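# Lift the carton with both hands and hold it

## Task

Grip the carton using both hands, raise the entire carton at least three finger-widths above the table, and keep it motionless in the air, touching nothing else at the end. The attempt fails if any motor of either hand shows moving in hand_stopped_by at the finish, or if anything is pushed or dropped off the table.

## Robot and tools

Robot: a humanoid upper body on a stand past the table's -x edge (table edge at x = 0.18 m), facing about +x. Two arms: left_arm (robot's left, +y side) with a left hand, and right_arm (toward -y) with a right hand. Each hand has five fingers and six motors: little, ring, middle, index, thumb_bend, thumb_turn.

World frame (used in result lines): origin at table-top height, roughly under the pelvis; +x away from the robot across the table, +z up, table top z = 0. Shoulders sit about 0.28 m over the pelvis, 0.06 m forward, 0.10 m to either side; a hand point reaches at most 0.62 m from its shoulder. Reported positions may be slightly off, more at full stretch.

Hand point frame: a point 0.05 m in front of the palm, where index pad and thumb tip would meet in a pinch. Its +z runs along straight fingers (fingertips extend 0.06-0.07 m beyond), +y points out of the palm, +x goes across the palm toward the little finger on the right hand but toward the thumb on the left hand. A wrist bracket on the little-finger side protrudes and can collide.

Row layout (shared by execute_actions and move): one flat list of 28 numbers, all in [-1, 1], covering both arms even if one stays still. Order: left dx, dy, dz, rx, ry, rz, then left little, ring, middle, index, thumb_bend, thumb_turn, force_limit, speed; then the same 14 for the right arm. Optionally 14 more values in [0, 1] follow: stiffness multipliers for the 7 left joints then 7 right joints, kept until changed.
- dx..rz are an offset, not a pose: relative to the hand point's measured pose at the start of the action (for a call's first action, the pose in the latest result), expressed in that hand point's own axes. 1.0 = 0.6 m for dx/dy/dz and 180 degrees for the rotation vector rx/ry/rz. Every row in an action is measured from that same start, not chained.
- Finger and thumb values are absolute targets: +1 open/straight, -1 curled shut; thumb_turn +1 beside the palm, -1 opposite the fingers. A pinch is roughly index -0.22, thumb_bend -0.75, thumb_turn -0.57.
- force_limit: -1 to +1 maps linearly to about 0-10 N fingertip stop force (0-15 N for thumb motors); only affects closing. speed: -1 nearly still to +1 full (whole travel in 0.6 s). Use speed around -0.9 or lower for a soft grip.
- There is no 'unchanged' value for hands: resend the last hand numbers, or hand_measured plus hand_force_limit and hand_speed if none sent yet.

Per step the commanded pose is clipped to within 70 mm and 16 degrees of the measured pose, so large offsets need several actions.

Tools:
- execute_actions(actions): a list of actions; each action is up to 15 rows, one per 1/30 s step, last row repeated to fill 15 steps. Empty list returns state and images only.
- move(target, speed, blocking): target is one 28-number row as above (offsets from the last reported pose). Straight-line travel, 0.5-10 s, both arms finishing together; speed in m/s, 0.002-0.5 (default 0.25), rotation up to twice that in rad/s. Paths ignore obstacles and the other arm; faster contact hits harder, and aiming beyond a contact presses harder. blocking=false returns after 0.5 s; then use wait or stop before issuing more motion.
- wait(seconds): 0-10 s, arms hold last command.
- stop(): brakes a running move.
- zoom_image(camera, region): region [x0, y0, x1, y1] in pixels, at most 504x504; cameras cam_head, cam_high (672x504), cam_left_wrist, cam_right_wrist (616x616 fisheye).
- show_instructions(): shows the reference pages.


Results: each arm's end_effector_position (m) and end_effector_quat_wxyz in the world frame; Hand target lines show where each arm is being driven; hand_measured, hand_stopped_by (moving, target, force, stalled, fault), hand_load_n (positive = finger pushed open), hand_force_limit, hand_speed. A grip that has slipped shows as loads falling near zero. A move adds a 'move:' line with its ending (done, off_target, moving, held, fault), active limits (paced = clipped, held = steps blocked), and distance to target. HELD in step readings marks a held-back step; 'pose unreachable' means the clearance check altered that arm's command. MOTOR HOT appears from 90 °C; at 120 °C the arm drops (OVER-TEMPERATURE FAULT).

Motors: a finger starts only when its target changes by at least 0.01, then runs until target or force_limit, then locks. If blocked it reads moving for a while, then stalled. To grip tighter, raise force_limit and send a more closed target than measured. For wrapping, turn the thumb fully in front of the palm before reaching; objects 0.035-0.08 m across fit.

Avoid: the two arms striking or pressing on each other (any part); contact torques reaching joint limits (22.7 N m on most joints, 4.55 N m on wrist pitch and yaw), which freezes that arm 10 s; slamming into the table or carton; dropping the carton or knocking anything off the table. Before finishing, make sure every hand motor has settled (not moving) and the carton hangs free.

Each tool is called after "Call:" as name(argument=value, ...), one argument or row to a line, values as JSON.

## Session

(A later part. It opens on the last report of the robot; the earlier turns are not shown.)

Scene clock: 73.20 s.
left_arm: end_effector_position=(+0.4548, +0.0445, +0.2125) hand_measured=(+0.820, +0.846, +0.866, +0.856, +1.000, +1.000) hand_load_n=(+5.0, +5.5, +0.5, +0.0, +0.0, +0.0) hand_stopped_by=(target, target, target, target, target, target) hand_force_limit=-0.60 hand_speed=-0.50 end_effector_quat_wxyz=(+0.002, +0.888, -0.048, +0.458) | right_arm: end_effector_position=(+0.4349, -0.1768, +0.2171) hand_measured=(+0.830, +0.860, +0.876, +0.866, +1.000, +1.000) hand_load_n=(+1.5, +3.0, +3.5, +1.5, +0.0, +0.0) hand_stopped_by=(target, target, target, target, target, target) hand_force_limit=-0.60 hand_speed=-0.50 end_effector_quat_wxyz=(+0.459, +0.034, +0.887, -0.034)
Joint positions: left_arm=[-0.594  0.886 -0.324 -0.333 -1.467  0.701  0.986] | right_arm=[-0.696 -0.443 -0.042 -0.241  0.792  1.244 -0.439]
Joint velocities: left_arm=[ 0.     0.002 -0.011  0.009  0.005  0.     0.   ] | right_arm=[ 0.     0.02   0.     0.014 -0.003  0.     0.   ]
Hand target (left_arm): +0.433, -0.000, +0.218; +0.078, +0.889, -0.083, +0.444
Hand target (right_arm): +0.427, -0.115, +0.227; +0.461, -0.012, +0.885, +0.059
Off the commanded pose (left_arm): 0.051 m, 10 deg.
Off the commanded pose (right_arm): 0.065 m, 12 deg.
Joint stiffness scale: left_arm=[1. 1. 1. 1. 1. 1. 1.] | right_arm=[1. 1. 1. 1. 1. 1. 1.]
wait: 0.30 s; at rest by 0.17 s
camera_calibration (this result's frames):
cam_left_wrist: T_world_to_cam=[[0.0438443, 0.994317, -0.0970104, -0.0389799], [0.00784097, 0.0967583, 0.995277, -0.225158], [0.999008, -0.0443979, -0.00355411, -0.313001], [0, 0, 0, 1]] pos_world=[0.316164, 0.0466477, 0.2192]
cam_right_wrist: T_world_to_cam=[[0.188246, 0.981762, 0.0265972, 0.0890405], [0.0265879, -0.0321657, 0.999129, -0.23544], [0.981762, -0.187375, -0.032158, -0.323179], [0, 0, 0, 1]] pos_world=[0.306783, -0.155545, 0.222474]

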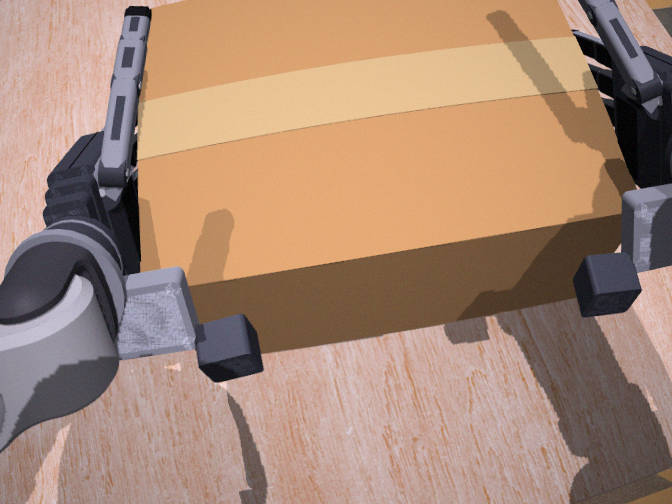

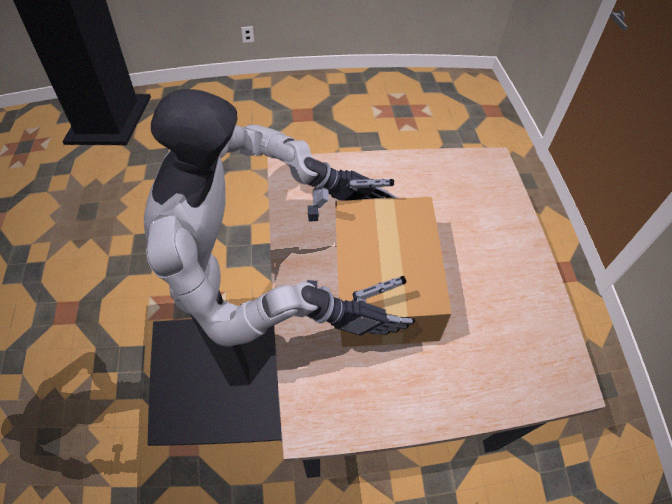

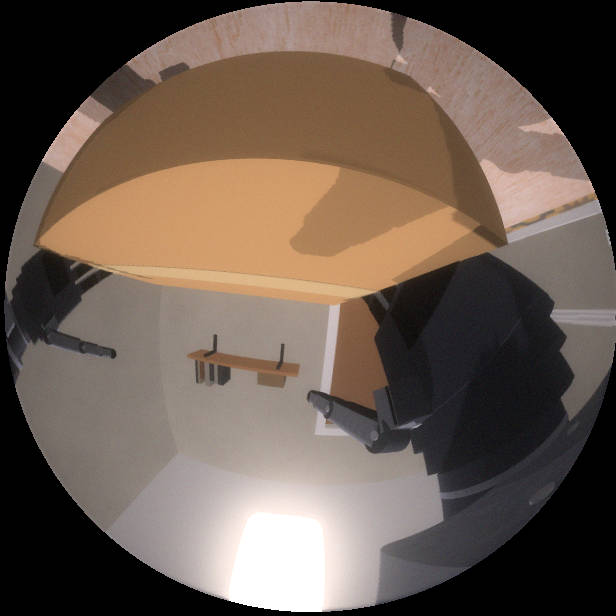

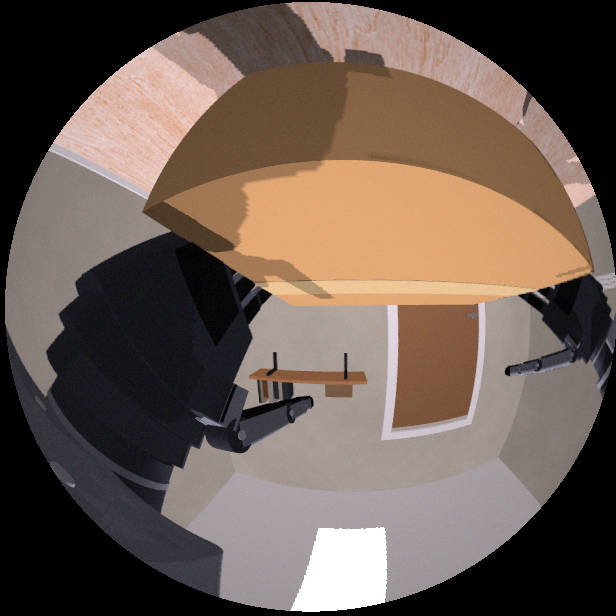

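Call:
execute_actions(
  actions=[
    [[-0.0068,0.0806,-0.0259,-0.053,-0.0066,-0.0037,0.82,0.845,0.865,0.855,1,1,-0.6,-0.5,-0.0044,0.1056,-0.0229,-0.0655,0,0.0034,0.83,0.86,0.875,0.865,1,1,-0.6,-0.5],[-0.005,0.0806,-0.0263,-0.0526,-0.0068,-0.0035,0.82,0.845,0.865,0.855,1,1,-0.6,-0.5,-0.0066,0.1056,-0.0233,-0.0652,0,0.0033,0.83,0.86,0.875,0.865,1,1,-0.6,-0.5],[-0.0032,0.0806,-0.0267,-0.0526,-0.007,-0.0033,0.82,0.845,0.865,0.855,1,1,-0.6,-0.5,-0.0088,0.1056,-0.0237,-0.0652,0,0.0032,0.83,0.86,0.875,0.865,1,1,-0.6,-0.5],[-0.0014,0.0806,-0.0271,-0.0526,-0.0072,-0.0031,0.82,0.845,0.865,0.855,1,1,-0.6,-0.5,-0.011,0.1056,-0.0241,-0.0652,0,0.0031,0.83,0.86,0.875,0.865,1,1,-0.6,-0.5],[0.0004,0.0805,-0.0275,-0.0526,-0.0074,-0.0029,0.82,0.845,0.865,0.855,1,1,-0.6,-0.5,-0.0132,0.1055,-0.0245,-0.0652,0,0.003,0.83,0.86,0.875,0.865,1,1,-0.6,-0.5],[0.0022,0.0804,-0.0279,-0.0526,-0.0076,-0.0027,0.82,0.845,0.865,0.855,1,1,-0.6,-0.5,-0.0154,0.1054,-0.0249,-0.0652,0,0.0029,0.83,0.86,0.875,0.865,1,1,-0.6,-0.5],[0.004,0.0803,-0.0283,-0.0526,-0.0078,-0.0025,0.82,0.845,0.865,0.855,1,1,-0.6,-0.5,-0.0176,0.1053,-0.0253,-0.0652,0,0.0028,0.83,0.86,0.875,0.865,1,1,-0.6,-0.5],[0.0058,0.0802,-0.0287,-0.0526,-0.008,-0.0023,0.82,0.845,0.865,0.855,1,1,-0.6,-0.5,-0.0198,0.1052,-0.0257,-0.0652,0,0.0027,0.83,0.86,0.875,0.865,1,1,-0.6,-0.5],[0.0076,0.0801,-0.0291,-0.0526,-0.0082,-0.0021,0.82,0.845,0.865,0.855,1,1,-0.6,-0.5,-0.022,0.1051,-0.0261,-0.0652,0,0.0026,0.83,0.86,0.875,0.865,1,1,-0.6,-0.5],[0.0094,0.08,-0.0295,-0.0526,-0.0084,-0.0019,0.82,0.845,0.865,0.855,1,1,-0.6,-0.5,-0.0242,0.105,-0.0265,-0.0652,0,0.0025,0.83,0.86,0.875,0.865,1,1,-0.6,-0.5],[0.0112,0.08,-0.0299,-0.0526,-0.0085,-0.0017,0.82,0.845,0.865,0.855,1,1,-0.6,-0.5,-0.0264,0.105,-0.0269,-0.0652,0,0.0024,0.83,0.86,0.875,0.865,1,1,-0.6,-0.5],[0.013,0.08,-0.0303,-0.0526,-0.0085,-0.0015,0.82,0.845,0.865,0.855,1,1,-0.6,-0.5,-0.0286,0.105,-0.0273,-0.0652,0,0.0024,0.83,0.86,0.875,0.865,1,1,-0.6,-0.5],[0.0145,0.08,-0.0306,-0.0526,-0.0085,-0.0015,0.82,0.845,0.865,0.855,1,1,-0.6,-0.5,-0.0305,0.105,-0.0276,-0.0652,0,0.0024,0.83,0.86,0.875,0.865,1,1,-0.6,-0.5]],
  ],
)

Call:
wait(
  seconds=0.3,
)

Scene clock: 75.03 s.
left_arm: end_effector_position=(+0.4604, +0.0434, +0.2268) hand_measured=(+0.820, +0.846, +0.866, +0.856, +1.000, +1.000) hand_load_n=(+3.5, +4.5, +0.5, +0.0, +0.0, +0.0) hand_stopped_by=(target, target, target, target, target, target) hand_force_limit=-0.60 hand_speed=-0.50 end_effector_quat_wxyz=(+0.001, +0.888, -0.049, +0.458) | right_arm: end_effector_position=(+0.4406, -0.1777, +0.2323) hand_measured=(+0.830, +0.860, +0.876, +0.866, +1.000, +1.000) hand_load_n=(+2.0, +2.5, +2.0, +0.5, +0.0, +0.0) hand_stopped_by=(target, target, target, target, target, target) hand_force_limit=-0.60 hand_speed=-0.50 end_effector_quat_wxyz=(+0.459, +0.036, +0.887, -0.035)
Joint positions: left_arm=[-0.654  0.895 -0.3   -0.321 -1.532  0.754  1.026] | right_arm=[-0.767 -0.421 -0.092 -0.237  0.789  1.335 -0.45 ]
Joint velocities: left_arm=[-0.057  0.005  0.049  0.009 -0.037  0.04   0.037] | right_arm=[-0.107  0.063 -0.092  0.008 -0.055  0.099  0.   ]
Hand target (left_arm): +0.438, -0.001, +0.231; +0.075, +0.890, -0.086, +0.442
Hand target (right_arm): +0.434, -0.116, +0.243; +0.461, -0.012, +0.885, +0.057
Off the commanded pose (left_arm): 0.051 m, 10 deg.
Off the commanded pose (right_arm): 0.065 m, 12 deg.
Joint stiffness scale: left_arm=[1. 1. 1. 1. 1. 1. 1.] | right_arm=[1. 1. 1. 1. 1. 1. 1.]
Step readings (end_effector_position):
0: left_arm (+0.4548, +0.0445, +0.2125) | right_arm (+0.4349, -0.1768, +0.2171)
1: left_arm (+0.4548, +0.0445, +0.2124) | right_arm (+0.4349, -0.1769, +0.2171)
2: left_arm (+0.4547, +0.0445, +0.2123) | right_arm (+0.4348, -0.1769, +0.2170)
4: left_arm (+0.4545, +0.0444, +0.2120) | right_arm (+0.4347, -0.1767, +0.2169)
8: left_arm (+0.4560, +0.0436, +0.2160) | right_arm (+0.4361, -0.1773, +0.2211)
15: end_effector_position above
camera_calibration (this result's frames):
cam_left_wrist: T_world_to_cam=[[0.0442783, 0.994566, -0.0942223, -0.0375755], [0.00795173, 0.0939609, 0.995544, -0.239375], [0.998988, -0.0448302, -0.0037481, -0.318508], [0, 0, 0, 1]] pos_world=[0.321753, 0.0455844, 0.233574]
cam_right_wrist: T_world_to_cam=[[0.191737, 0.981081, 0.0267654, 0.0866727], [0.0267816, -0.0324914, 0.999113, -0.250953], [0.981081, -0.19085, -0.0325047, -0.328659], [0, 0, 0, 1]] pos_world=[0.312544, -0.155912, 0.237728]

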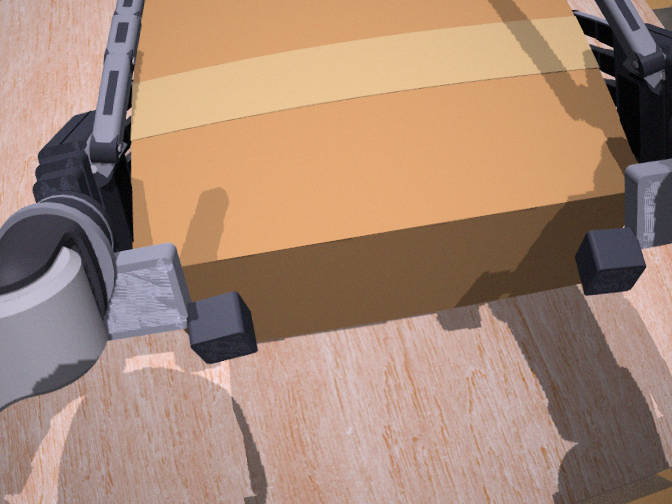

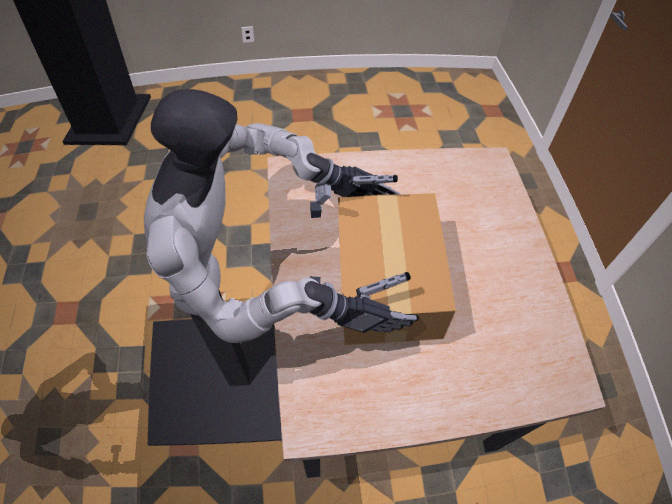

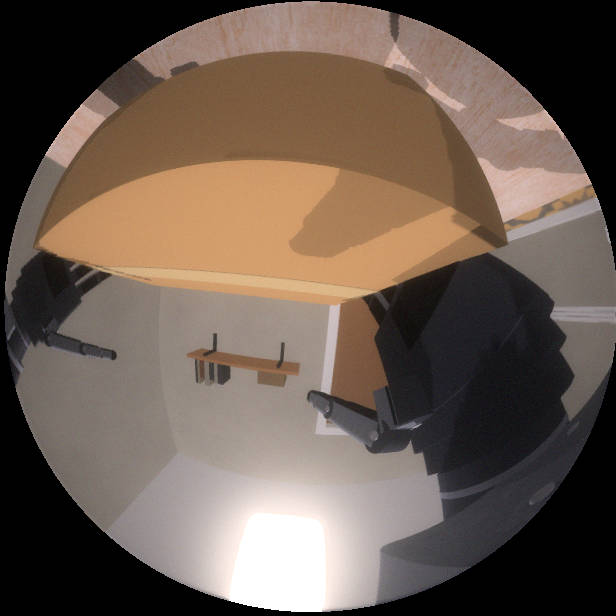

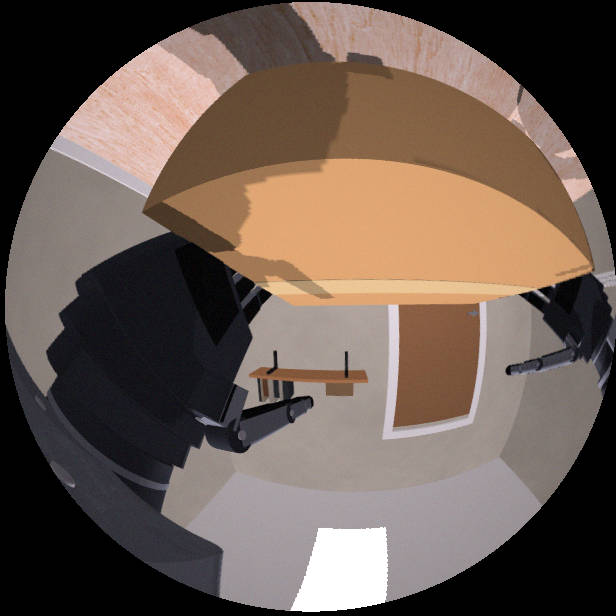

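Scene clock: 75.33 s.
left_arm: end_effector_position=(+0.4605, +0.0435, +0.2269) hand_measured=(+0.820, +0.846, +0.866, +0.856, +1.000, +1.000) hand_load_n=(+3.5, +4.5, +0.0, +0.0, +0.0, +0.0) hand_stopped_by=(target, target, target, target, target, target) hand_force_limit=-0.60 hand_speed=-0.50 end_effector_quat_wxyz=(+0.001, +0.888, -0.049, +0.457) | right_arm: end_effector_position=(+0.4407, -0.1775, +0.2323) hand_measured=(+0.830, +0.860, +0.876, +0.866, +1.000, +1.000) hand_load_n=(+2.0, +2.0, +1.5, +0.5, +0.0, +0.0) hand_stopped_by=(target, target, target, target, target, target) hand_force_limit=-0.60 hand_speed=-0.50 end_effector_quat_wxyz=(+0.457, +0.036, +0.888, -0.035)
Joint positions: left_arm=[-0.656  0.895 -0.298 -0.319 -1.536  0.758  1.027] | right_arm=[-0.771 -0.417 -0.095 -0.236  0.786  1.342 -0.45 ]
Joint velocities: left_arm=[-0.003 -0.012 -0.017  0.     0.003  0.     0.   ] | right_arm=[-0.011  0.009  0.005  0.005  0.006  0.     0.   ]
Hand target (left_arm): +0.438, -0.001, +0.231; +0.075, +0.890, -0.086, +0.442
Hand target (right_arm): +0.434, -0.116, +0.243; +0.461, -0.012, +0.885, +0.057
Off the commanded pose (left_arm): 0.051 m, 10 deg.
Off the commanded pose (right_arm): 0.065 m, 12 deg.
Joint stiffness scale: left_arm=[1. 1. 1. 1. 1. 1. 1.] | right_arm=[1. 1. 1. 1. 1. 1. 1.]
wait: 0.30 s; at rest by 0.17 s
camera_calibration (this result's frames):
cam_left_wrist: T_world_to_cam=[[0.0439211, 0.994613, -0.0938911, -0.037644], [0.0100992, 0.0935349, 0.995565, -0.240447], [0.998984, -0.0446745, -0.00593666, -0.318132], [0, 0, 0, 1]] pos_world=[0.32189, 0.045719, 0.233958]
cam_right_wrist: T_world_to_cam=[[0.192208, 0.980989, 0.0267745, 0.0862793], [0.0293808, -0.0330233, 0.999023, -0.252178], [0.980914, -0.191234, -0.0351696, -0.32815], [0, 0, 0, 1]] pos_world=[0.312712, -0.15572, 0.238081]

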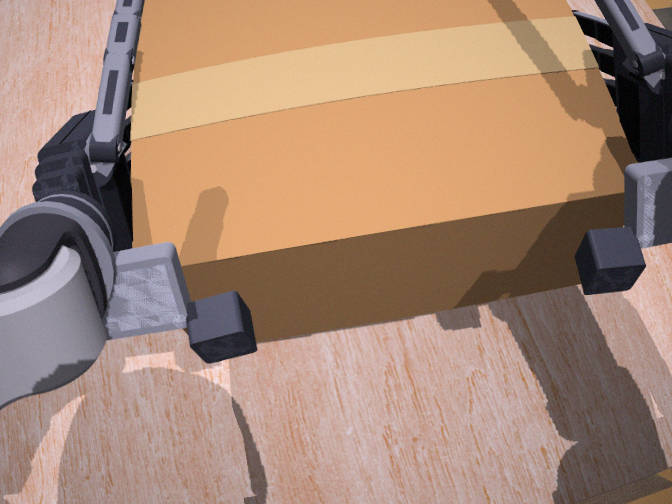

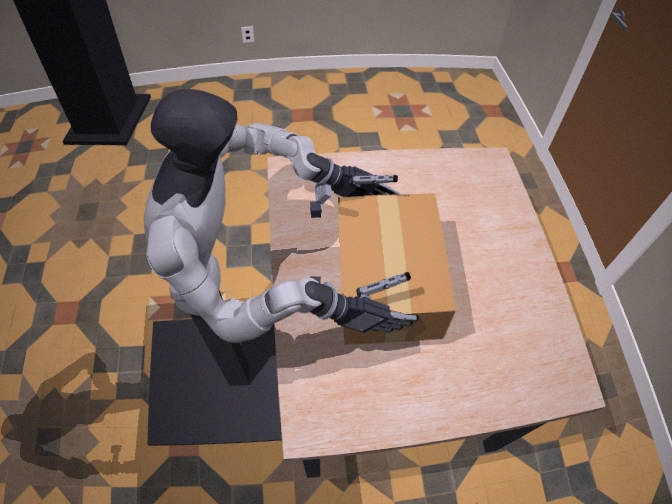

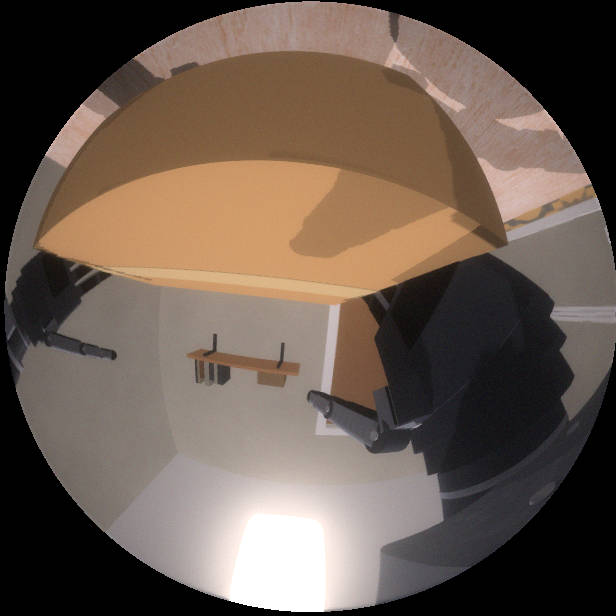

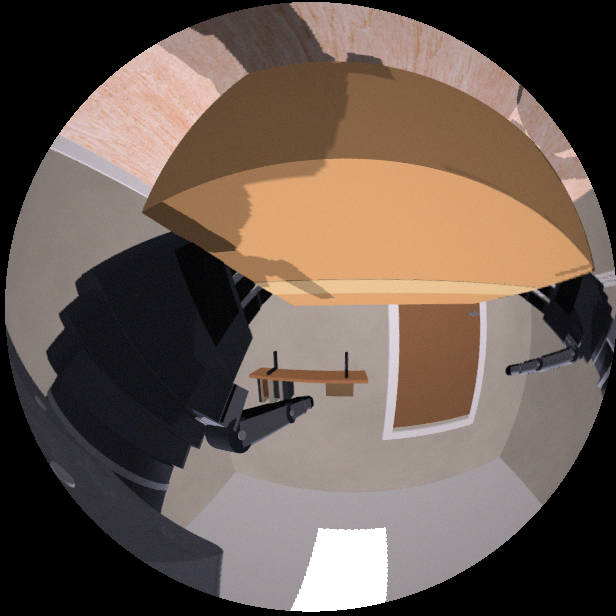

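Call:
execute_actions(
  actions=[
    [[-0.0097,0.0802,-0.0246,-0.053,-0.0078,-0.0021,0.82,0.845,0.865,0.855,1,1,-0.6,-0.5,-0.0055,0.106,-0.0211,-0.0664,-0.0012,0.0013,0.83,0.86,0.875,0.865,1,1,-0.6,-0.5],[-0.0077,0.0801,-0.0248,-0.0531,-0.0078,-0.0019,0.82,0.845,0.865,0.855,1,1,-0.6,-0.5,-0.0079,0.1059,-0.0213,-0.0665,-0.0014,0.0011,0.83,0.86,0.875,0.865,1,1,-0.6,-0.5],[-0.0057,0.08,-0.025,-0.0532,-0.0078,-0.0017,0.82,0.845,0.865,0.855,1,1,-0.6,-0.5,-0.0103,0.1058,-0.0215,-0.0666,-0.0016,0.0009,0.83,0.86,0.875,0.865,1,1,-0.6,-0.5],[-0.0037,0.0799,-0.0252,-0.0532,-0.0078,-0.0015,0.82,0.845,0.865,0.855,1,1,-0.6,-0.5,-0.0127,0.1057,-0.0217,-0.0667,-0.0018,0.0007,0.83,0.86,0.875,0.865,1,1,-0.6,-0.5],[-0.0017,0.0798,-0.0254,-0.0533,-0.0078,-0.0013,0.82,0.845,0.865,0.855,1,1,-0.6,-0.5,-0.0151,0.1056,-0.0219,-0.0668,-0.002,0.0005,0.83,0.86,0.875,0.865,1,1,-0.6,-0.5],[0.0003,0.0797,-0.0256,-0.0533,-0.0078,-0.0011,0.82,0.845,0.865,0.855,1,1,-0.6,-0.5,-0.0175,0.1055,-0.0221,-0.0668,-0.0022,0.0003,0.83,0.86,0.875,0.865,1,1,-0.6,-0.5],[0.0023,0.0796,-0.0258,-0.0534,-0.0078,-0.0009,0.82,0.845,0.865,0.855,1,1,-0.6,-0.5,-0.0199,0.1054,-0.0223,-0.0669,-0.0024,0.0001,0.83,0.86,0.875,0.865,1,1,-0.6,-0.5],[0.0043,0.0795,-0.026,-0.0534,-0.0078,-0.0007,0.82,0.845,0.865,0.855,1,1,-0.6,-0.5,-0.0223,0.1053,-0.0225,-0.0669,-0.0026,-0.0001,0.83,0.86,0.875,0.865,1,1,-0.6,-0.5],[0.0063,0.0794,-0.0262,-0.0535,-0.0078,-0.0005,0.82,0.845,0.865,0.855,1,1,-0.6,-0.5,-0.0247,0.1052,-0.0227,-0.067,-0.0028,-0.0003,0.83,0.86,0.875,0.865,1,1,-0.6,-0.5],[0.0083,0.0793,-0.0264,-0.0535,-0.0078,-0.0003,0.82,0.845,0.865,0.855,1,1,-0.6,-0.5,-0.0271,0.1051,-0.0229,-0.067,-0.003,-0.0005,0.83,0.86,0.875,0.865,1,1,-0.6,-0.5],[0.0103,0.0792,-0.0266,-0.0535,-0.0078,-0.0001,0.82,0.845,0.865,0.855,1,1,-0.6,-0.5,-0.0295,0.105,-0.0231,-0.0671,-0.0032,-0.0005,0.83,0.86,0.875,0.865,1,1,-0.6,-0.5],[0.0123,0.0792,-0.0268,-0.0535,-0.0078,0.0001,0.82,0.845,0.865,0.855,1,1,-0.6,-0.5,-0.0319,0.105,-0.0233,-0.0671,-0.0034,-0.0005,0.83,0.86,0.875,0.865,1,1,-0.6,-0.5],[0.014,0.0792,-0.027,-0.0535,-0.0078,0.0003,0.82,0.845,0.865,0.855,1,1,-0.6,-0.5,-0.034,0.105,-0.0235,-0.0671,-0.0035,-0.0005,0.83,0.86,0.875,0.865,1,1,-0.6,-0.5]],
  ],
)

Call:
wait(
  seconds=0.3,
)

Scene clock: 77.77 s.
left_arm: end_effector_position=(+0.4685, +0.0431, +0.2415) hand_measured=(+0.820, +0.846, +0.866, +0.856, +1.000, +1.000) hand_load_n=(+3.5, +5.0, +1.0, +0.0, +0.0, +0.0) hand_stopped_by=(target, target, target, target, target, target) hand_force_limit=-0.60 hand_speed=-0.50 end_effector_quat_wxyz=(+0.001, +0.887, -0.048, +0.459) | right_arm: end_effector_position=(+0.4494, -0.1779, +0.2471) hand_measured=(+0.830, +0.860, +0.876, +0.866, +1.000, +1.000) hand_load_n=(+2.5, +2.5, +2.0, +0.5, +0.0, +0.0) hand_stopped_by=(target, target, target, target, target, target) hand_force_limit=-0.60 hand_speed=-0.50 end_effector_quat_wxyz=(+0.460, +0.035, +0.886, -0.033)
Joint positions: left_arm=[-0.722  0.901 -0.278 -0.287 -1.584  0.805  1.047] | right_arm=[-0.849 -0.41  -0.121 -0.199  0.768  1.392 -0.435]
Joint velocities: left_arm=[-0.091  0.006  0.043  0.029 -0.043  0.046  0.029] | right_arm=[-0.112  0.015 -0.038  0.029 -0.063  0.041  0.039]
Hand target (left_arm): +0.446, -0.002, +0.244; +0.074, +0.890, -0.089, +0.442
Hand target (right_arm): +0.443, -0.117, +0.258; +0.464, -0.015, +0.884, +0.057
Off the commanded pose (left_arm): 0.051 m, 10 deg.
Off the commanded pose (right_arm): 0.064 m, 12 deg.
Joint stiffness scale: left_arm=[1. 1. 1. 1. 1. 1. 1.] | right_arm=[1. 1. 1. 1. 1. 1. 1.]
Step readings (end_effector_position):
0: left_arm (+0.4605, +0.0435, +0.2269) | right_arm (+0.4407, -0.1775, +0.2323)
1: left_arm (+0.4605, +0.0435, +0.2269) | right_arm (+0.4407, -0.1775, +0.2323)
2: left_arm (+0.4605, +0.0436, +0.2267) | right_arm (+0.4408, -0.1775, +0.2321)
4: left_arm (+0.4608, +0.0436, +0.2264) | right_arm (+0.4412, -0.1774, +0.2318)
8: left_arm (+0.4630, +0.0432, +0.2303) | right_arm (+0.4436, -0.1778, +0.2359)
15: end_effector_position above
camera_calibration (this result's frames):
cam_left_wrist: T_world_to_cam=[[0.0443986, 0.99457, -0.0941233, -0.03635], [0.00475365, 0.0940049, 0.99556, -0.252558], [0.999003, -0.0446489, -0.000554156, -0.327403], [0, 0, 0, 1]] pos_world=[0.329891, 0.0452762, 0.247834]
cam_right_wrist: T_world_to_cam=[[0.188791, 0.981558, 0.0300415, 0.0854172], [0.023346, -0.0350691, 0.999112, -0.264915], [0.98174, -0.187922, -0.0295361, -0.337424], [0, 0, 0, 1]] pos_world=[0.321321, -0.156542, 0.252147]

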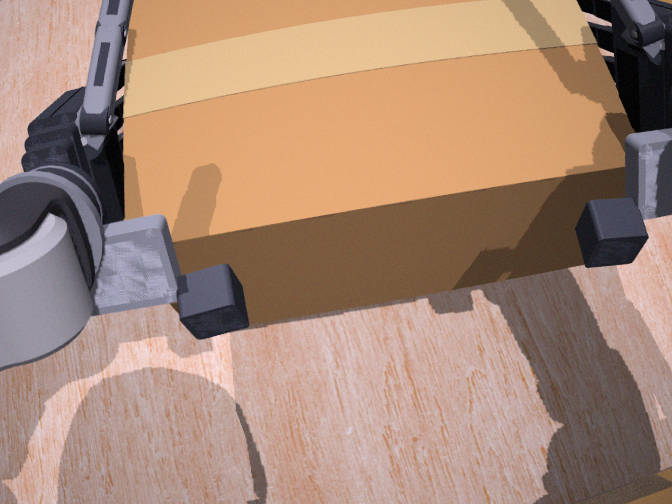

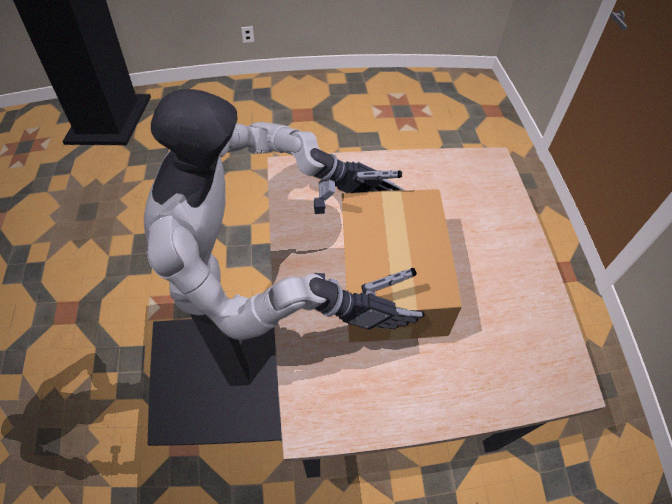

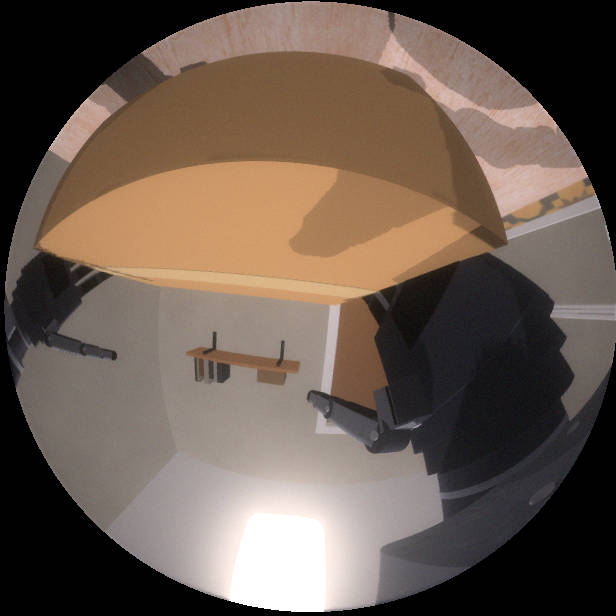

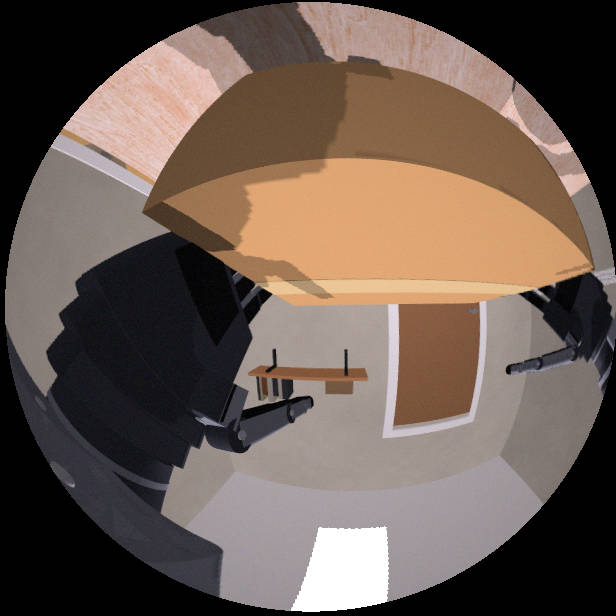

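Scene clock: 78.07 s.
left_arm: end_effector_position=(+0.4688, +0.0433, +0.2418) hand_measured=(+0.820, +0.846, +0.866, +0.856, +1.000, +1.000) hand_load_n=(+3.5, +5.0, +1.0, +0.0, +0.0, +0.0) hand_stopped_by=(target, target, target, target, target, target) hand_force_limit=-0.60 hand_speed=-0.50 end_effector_quat_wxyz=(+0.000, +0.887, -0.048, +0.458) | right_arm: end_effector_position=(+0.4497, -0.1777, +0.2471) hand_measured=(+0.830, +0.860, +0.876, +0.866, +1.000, +1.000) hand_load_n=(+2.5, +2.5, +2.0, +0.5, +0.0, +0.0) hand_stopped_by=(target, target, target, target, target, target) hand_force_limit=-0.60 hand_speed=-0.50 end_effector_quat_wxyz=(+0.459, +0.035, +0.887, -0.033)
Joint positions: left_arm=[-0.725  0.901 -0.276 -0.285 -1.587  0.809  1.048] | right_arm=[-0.852 -0.408 -0.123 -0.196  0.765  1.395 -0.433]
Joint velocities: left_arm=[-0.017 -0.006 -0.005  0.008 -0.006  0.     0.   ] | right_arm=[0.    0.005 0.003 0.005 0.    0.    0.   ]
Hand target (left_arm): +0.446, -0.002, +0.244; +0.074, +0.890, -0.089, +0.442
Hand target (right_arm): +0.443, -0.117, +0.258; +0.464, -0.015, +0.884, +0.057
Off the commanded pose (left_arm): 0.051 m, 10 deg.
Off the commanded pose (right_arm): 0.064 m, 12 deg.
Joint stiffness scale: left_arm=[1. 1. 1. 1. 1. 1. 1.] | right_arm=[1. 1. 1. 1. 1. 1. 1.]
wait: 0.30 s; at rest by 0.17 s
camera_calibration (this result's frames):
cam_left_wrist: T_world_to_cam=[[0.0439505, 0.994637, -0.093625, -0.0364796], [0.00643668, 0.0934317, 0.995605, -0.253591], [0.999013, -0.04436, -0.00229579, -0.327259], [0, 0, 0, 1]] pos_world=[0.330171, 0.0454602, 0.248309]
cam_right_wrist: T_world_to_cam=[[0.188596, 0.981573, 0.0307695, 0.0850609], [0.025502, -0.0362162, 0.999019, -0.266075], [0.981724, -0.187626, -0.0318623, -0.337077], [0, 0, 0, 1]] pos_world=[0.32166, -0.156374, 0.252456]

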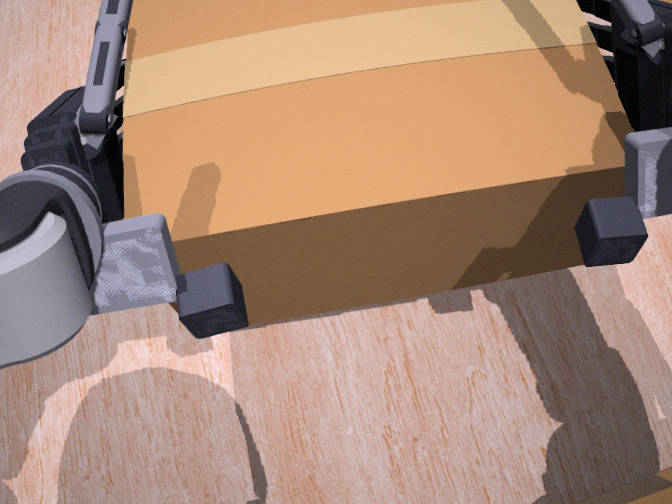

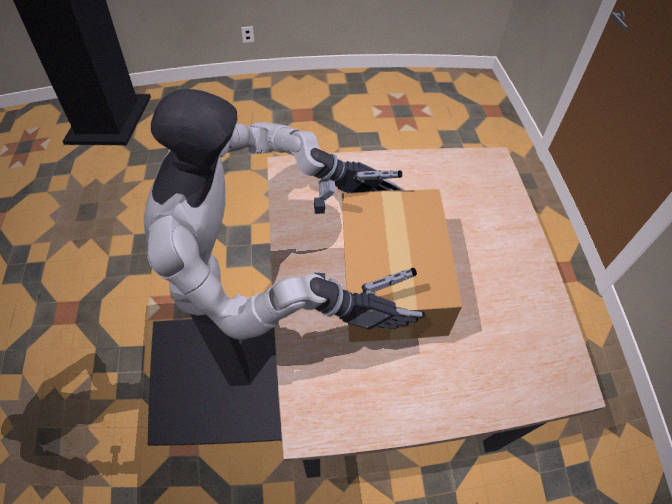

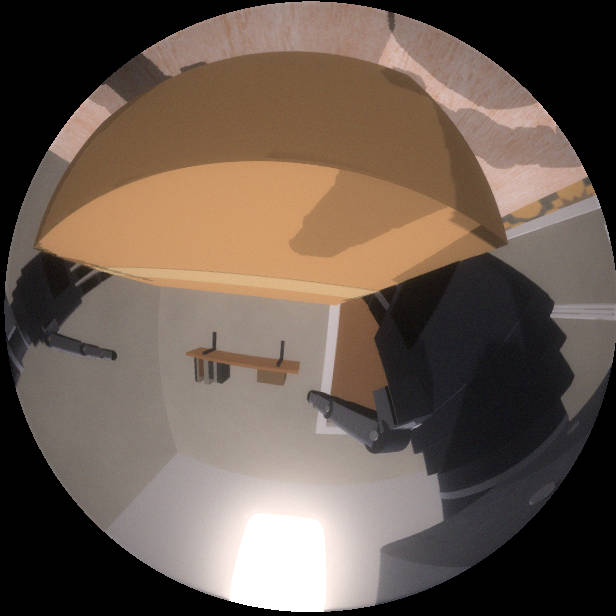

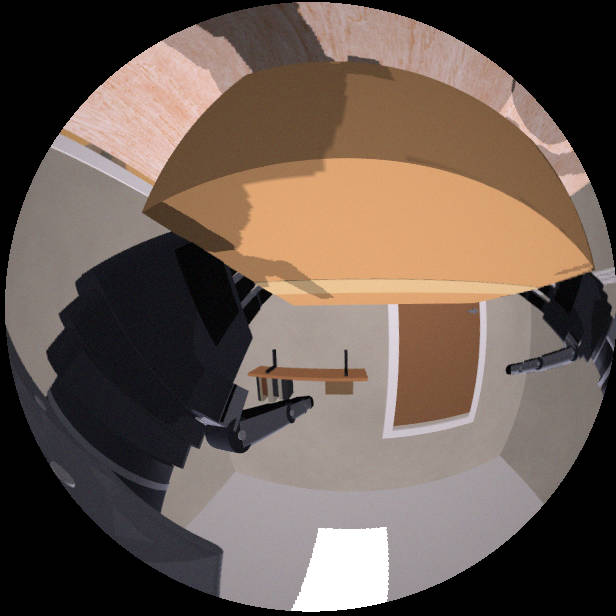

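Call:
execute_actions(
  actions=[
    [[-0.013,0.0811,-0.0239,-0.0537,-0.009,0.0005,0.82,0.845,0.865,0.855,1,1,-0.6,-0.5,-0.0066,0.1046,-0.0216,-0.0655,-0.0025,-0.0007,0.83,0.86,0.875,0.865,1,1,-0.6,-0.5],[-0.0108,0.081,-0.0241,-0.0537,-0.009,0.0007,0.82,0.845,0.865,0.855,1,1,-0.6,-0.5,-0.0092,0.1045,-0.0218,-0.0655,-0.0027,-0.0009,0.83,0.86,0.875,0.865,1,1,-0.6,-0.5],[-0.0086,0.0809,-0.0243,-0.0537,-0.009,0.0009,0.82,0.845,0.865,0.855,1,1,-0.6,-0.5,-0.0118,0.1045,-0.022,-0.0655,-0.0029,-0.0011,0.83,0.86,0.875,0.865,1,1,-0.6,-0.5],[-0.0064,0.0808,-0.0245,-0.0537,-0.009,0.0011,0.82,0.845,0.865,0.855,1,1,-0.6,-0.5,-0.0144,0.1044,-0.0222,-0.0656,-0.0031,-0.0013,0.83,0.86,0.875,0.865,1,1,-0.6,-0.5],[-0.0042,0.0807,-0.0247,-0.0537,-0.009,0.0013,0.82,0.845,0.865,0.855,1,1,-0.6,-0.5,-0.017,0.1044,-0.0224,-0.0656,-0.0033,-0.0015,0.83,0.86,0.875,0.865,1,1,-0.6,-0.5],[-0.002,0.0806,-0.0249,-0.0537,-0.009,0.0015,0.82,0.845,0.865,0.855,1,1,-0.6,-0.5,-0.0196,0.1043,-0.0226,-0.0656,-0.0035,-0.0017,0.83,0.86,0.875,0.865,1,1,-0.6,-0.5],[0.0002,0.0805,-0.0251,-0.0537,-0.009,0.0017,0.82,0.845,0.865,0.855,1,1,-0.6,-0.5,-0.0222,0.1043,-0.0228,-0.0657,-0.0037,-0.0019,0.83,0.86,0.875,0.865,1,1,-0.6,-0.5],[0.0024,0.0804,-0.0253,-0.0537,-0.009,0.0019,0.82,0.845,0.865,0.855,1,1,-0.6,-0.5,-0.0248,0.1042,-0.023,-0.0657,-0.0039,-0.0021,0.83,0.86,0.875,0.865,1,1,-0.6,-0.5],[0.0046,0.0803,-0.0255,-0.0537,-0.009,0.0021,0.82,0.845,0.865,0.855,1,1,-0.6,-0.5,-0.0274,0.1042,-0.0232,-0.0657,-0.0041,-0.0023,0.83,0.86,0.875,0.865,1,1,-0.6,-0.5],[0.0068,0.0803,-0.0257,-0.0537,-0.009,0.0023,0.82,0.845,0.865,0.855,1,1,-0.6,-0.5,-0.03,0.1041,-0.0234,-0.0658,-0.0043,-0.0025,0.83,0.86,0.875,0.865,1,1,-0.6,-0.5],[0.009,0.0802,-0.0259,-0.0537,-0.009,0.0025,0.82,0.845,0.865,0.855,1,1,-0.6,-0.5,-0.0326,0.1041,-0.0236,-0.0658,-0.0045,-0.0027,0.83,0.86,0.875,0.865,1,1,-0.6,-0.5],[0.0112,0.0802,-0.0261,-0.0537,-0.009,0.0027,0.82,0.845,0.865,0.855,1,1,-0.6,-0.5,-0.0352,0.104,-0.0238,-0.0658,-0.0047,-0.0029,0.83,0.86,0.875,0.865,1,1,-0.6,-0.5],[0.0134,0.0801,-0.0263,-0.0537,-0.009,0.0029,0.82,0.845,0.865,0.855,1,1,-0.6,-0.5,-0.0378,0.104,-0.024,-0.0659,-0.0049,-0.003,0.83,0.86,0.875,0.865,1,1,-0.6,-0.5],[0.0156,0.0801,-0.0265,-0.0537,-0.009,0.0031,0.82,0.845,0.865,0.855,1,1,-0.6,-0.5,-0.0404,0.1039,-0.0242,-0.0659,-0.0051,-0.003,0.83,0.86,0.875,0.865,1,1,-0.6,-0.5],[0.017,0.0801,-0.0266,-0.0537,-0.009,0.0033,0.82,0.845,0.865,0.855,1,1,-0.6,-0.5,-0.042,0.1039,-0.0243,-0.0659,-0.0053,-0.003,0.83,0.86,0.875,0.865,1,1,-0.6,-0.5]],
  ],
)

Call:
wait(
  seconds=2,
)

Scene clock: 80.10 s.
left_arm: end_effector_position=(+0.4774, +0.0426, +0.2573) hand_measured=(+0.820, +0.846, +0.866, +0.856, +1.000, +1.000) hand_load_n=(+3.0, +5.5, +2.0, +0.0, +0.0, +0.0) hand_stopped_by=(target, target, target, target, target, target) hand_force_limit=-0.60 hand_speed=-0.50 end_effector_quat_wxyz=(+0.000, +0.887, -0.049, +0.459) | right_arm: end_effector_position=(+0.4589, -0.1782, +0.2633) hand_measured=(+0.830, +0.860, +0.876, +0.866, +1.000, +1.000) hand_load_n=(+3.0, +3.0, +2.0, +0.5, +0.0, +0.0) hand_stopped_by=(target, target, target, target, target, target) hand_force_limit=-0.60 hand_speed=-0.50 end_effector_quat_wxyz=(+0.462, +0.034, +0.886, -0.032)
Joint positions: left_arm=[-0.803  0.904 -0.261 -0.238 -1.635  0.862  1.069] | right_arm=[-0.939 -0.405 -0.144 -0.149  0.738  1.442 -0.413]
Joint velocities: left_arm=[-0.19   0.006  0.041  0.121 -0.114  0.131  0.056] | right_arm=[-0.21   0.003 -0.048  0.127 -0.061  0.092  0.058]
Hand target (left_arm): +0.455, -0.002, +0.260; +0.072, +0.889, -0.094, +0.442
Hand target (right_arm): +0.454, -0.118, +0.277; +0.468, -0.018, +0.882, +0.055
Off the commanded pose (left_arm): 0.051 m, 10 deg.
Off the commanded pose (right_arm): 0.064 m, 12 deg.
Joint stiffness scale: left_arm=[1. 1. 1. 1. 1. 1. 1.] | right_arm=[1. 1. 1. 1. 1. 1. 1.]
Step readings (end_effector_position):
0: left_arm (+0.4688, +0.0433, +0.2418) | right_arm (+0.4497, -0.1777, +0.2471)
1: left_arm (+0.4688, +0.0433, +0.2417) | right_arm (+0.4498, -0.1777, +0.2471)
2: left_arm (+0.4688, +0.0434, +0.2415) | right_arm (+0.4498, -0.1776, +0.2470)
4: left_arm (+0.4692, +0.0433, +0.2414) | right_arm (+0.4501, -0.1775, +0.2466)
8: left_arm (+0.4716, +0.0427, +0.2455) | right_arm (+0.4526, -0.1780, +0.2510)
15: end_effector_position above
camera_calibration (this result's frames):
cam_left_wrist: T_world_to_cam=[[0.0447867, 0.994689, -0.0926721, -0.0353687], [0.00374056, 0.0925975, 0.995697, -0.267722], [0.99899, -0.0449407, 0.000426453, -0.336512], [0, 0, 0, 1]] pos_world=[0.338758, 0.0448482, 0.263436]
cam_right_wrist: T_world_to_cam=[[0.185112, 0.982211, 0.0315355, 0.0847898], [0.0204892, -0.0359406, 0.999144, -0.280139], [0.982504, -0.184307, -0.0267777, -0.346749], [0, 0, 0, 1]] pos_world=[0.330726, -0.157258, 0.26794]

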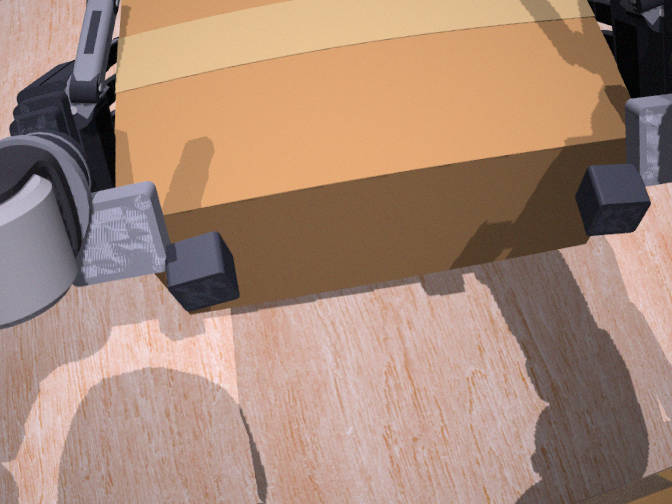

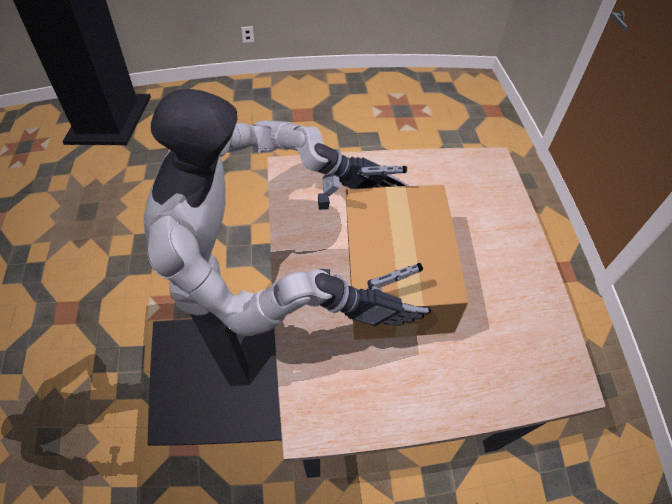

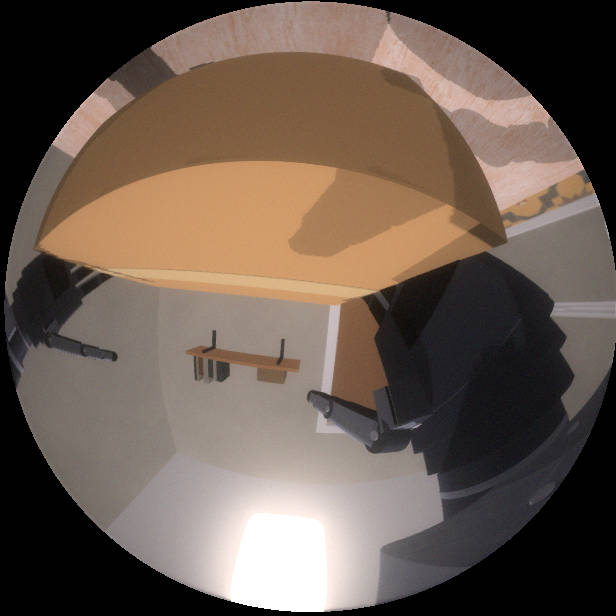

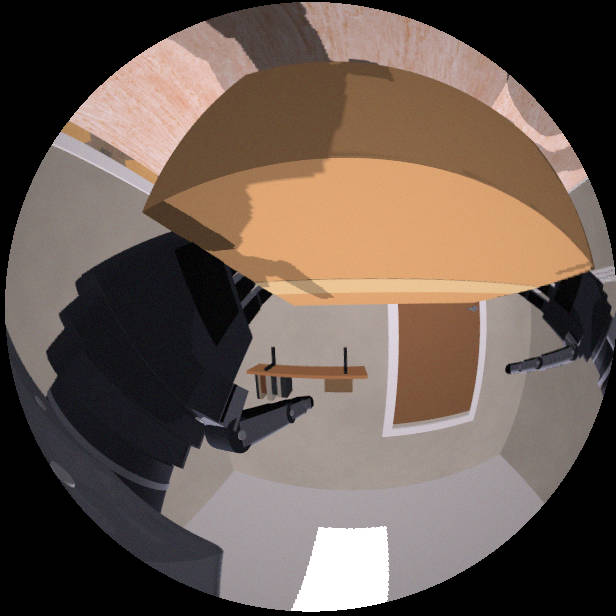

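Scene clock: 82.10 s.
left_arm: end_effector_position=(+0.4782, +0.0426, +0.2593) hand_measured=(+0.820, +0.846, +0.866, +0.856, +1.000, +1.000) hand_load_n=(+4.5, +7.5, +0.5, +0.5, +0.0, +0.0) hand_stopped_by=(target, target, target, target, target, target) hand_force_limit=-0.60 hand_speed=-0.50 end_effector_quat_wxyz=(-0.000, +0.887, -0.049, +0.459) | right_arm: end_effector_position=(+0.4605, -0.1782, +0.2659) hand_measured=(+0.830, +0.860, +0.876, +0.866, +1.000, +1.000) hand_load_n=(+5.5, +5.0, +0.0, +2.5, +0.0, +0.0) hand_stopped_by=(target, target, target, target, target, target) hand_force_limit=-0.60 hand_speed=-0.50 end_effector_quat_wxyz=(+0.463, +0.034, +0.885, -0.032)
Joint positions: left_arm=[-0.814  0.905 -0.258 -0.232 -1.645  0.871  1.074] | right_arm=[-0.951 -0.403 -0.146 -0.142  0.731  1.446 -0.409]
Joint velocities: left_arm=[-0.003 -0.009  0.003  0.     0.     0.     0.   ] | right_arm=[-0.009  0.002  0.008 -0.002 -0.002  0.     0.   ]
Hand target (left_arm): +0.455, -0.002, +0.260; +0.072, +0.889, -0.094, +0.442
Hand target (right_arm): +0.454, -0.118, +0.277; +0.468, -0.018, +0.882, +0.055
Off the commanded pose (left_arm): 0.052 m, 10 deg.
Off the commanded pose (right_arm): 0.064 m, 12 deg.
Joint stiffness scale: left_arm=[1. 1. 1. 1. 1. 1. 1.] | right_arm=[1. 1. 1. 1. 1. 1. 1.]
wait: 2.00 s; at rest by 0.23 s
camera_calibration (this result's frames):
cam_left_wrist: T_world_to_cam=[[0.0451813, 0.994728, -0.0920568, -0.0355055], [0.00508492, 0.0919207, 0.995753, -0.270394], [0.998966, -0.0454576, -0.000905013, -0.336964], [0, 0, 0, 1]] pos_world=[0.339595, 0.0448556, 0.265672]
cam_right_wrist: T_world_to_cam=[[0.185717, 0.982075, 0.0322063, 0.0839306], [0.0177326, -0.0361209, 0.99919, -0.281546], [0.982443, -0.184996, -0.024123, -0.349071], [0, 0, 0, 1]] pos_world=[0.332347, -0.157173, 0.270194]

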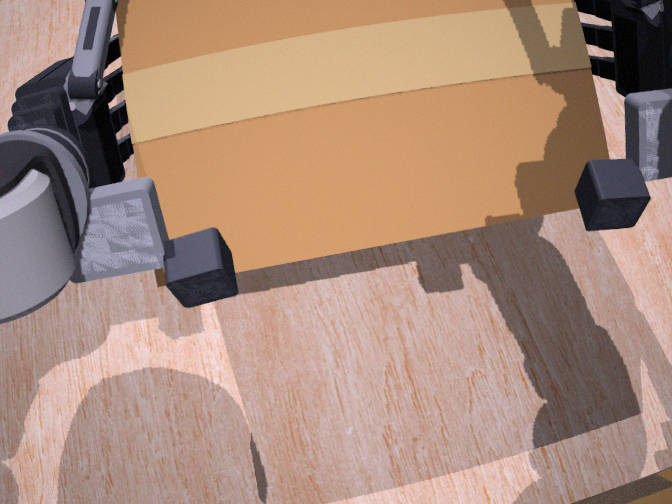

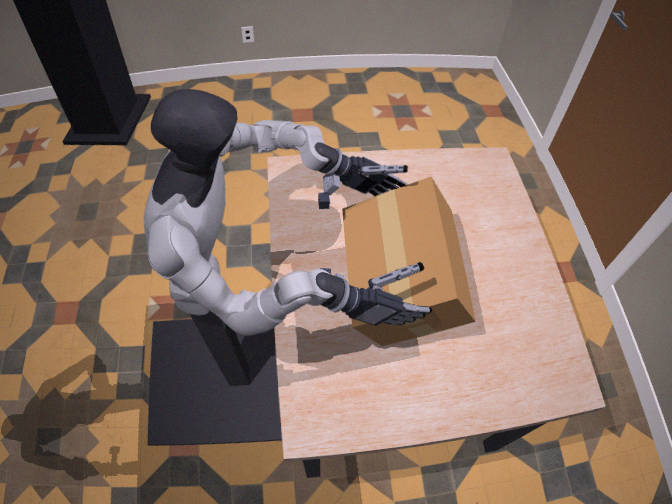

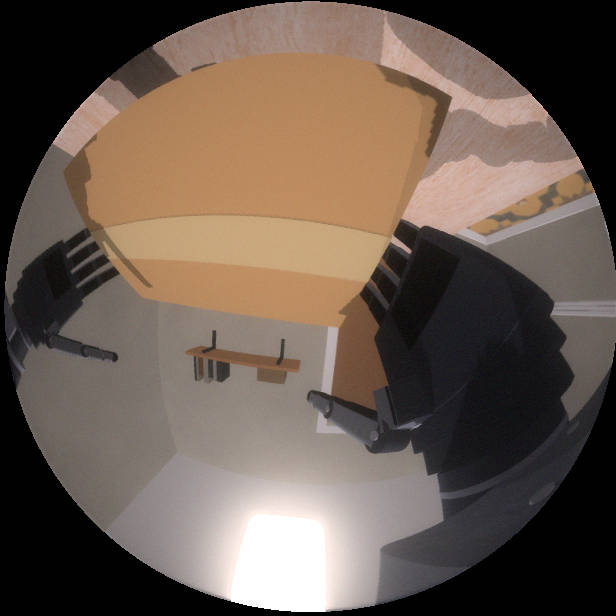

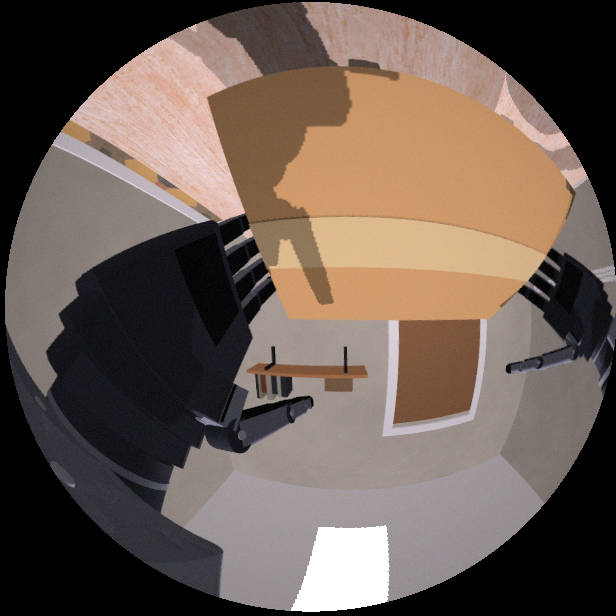

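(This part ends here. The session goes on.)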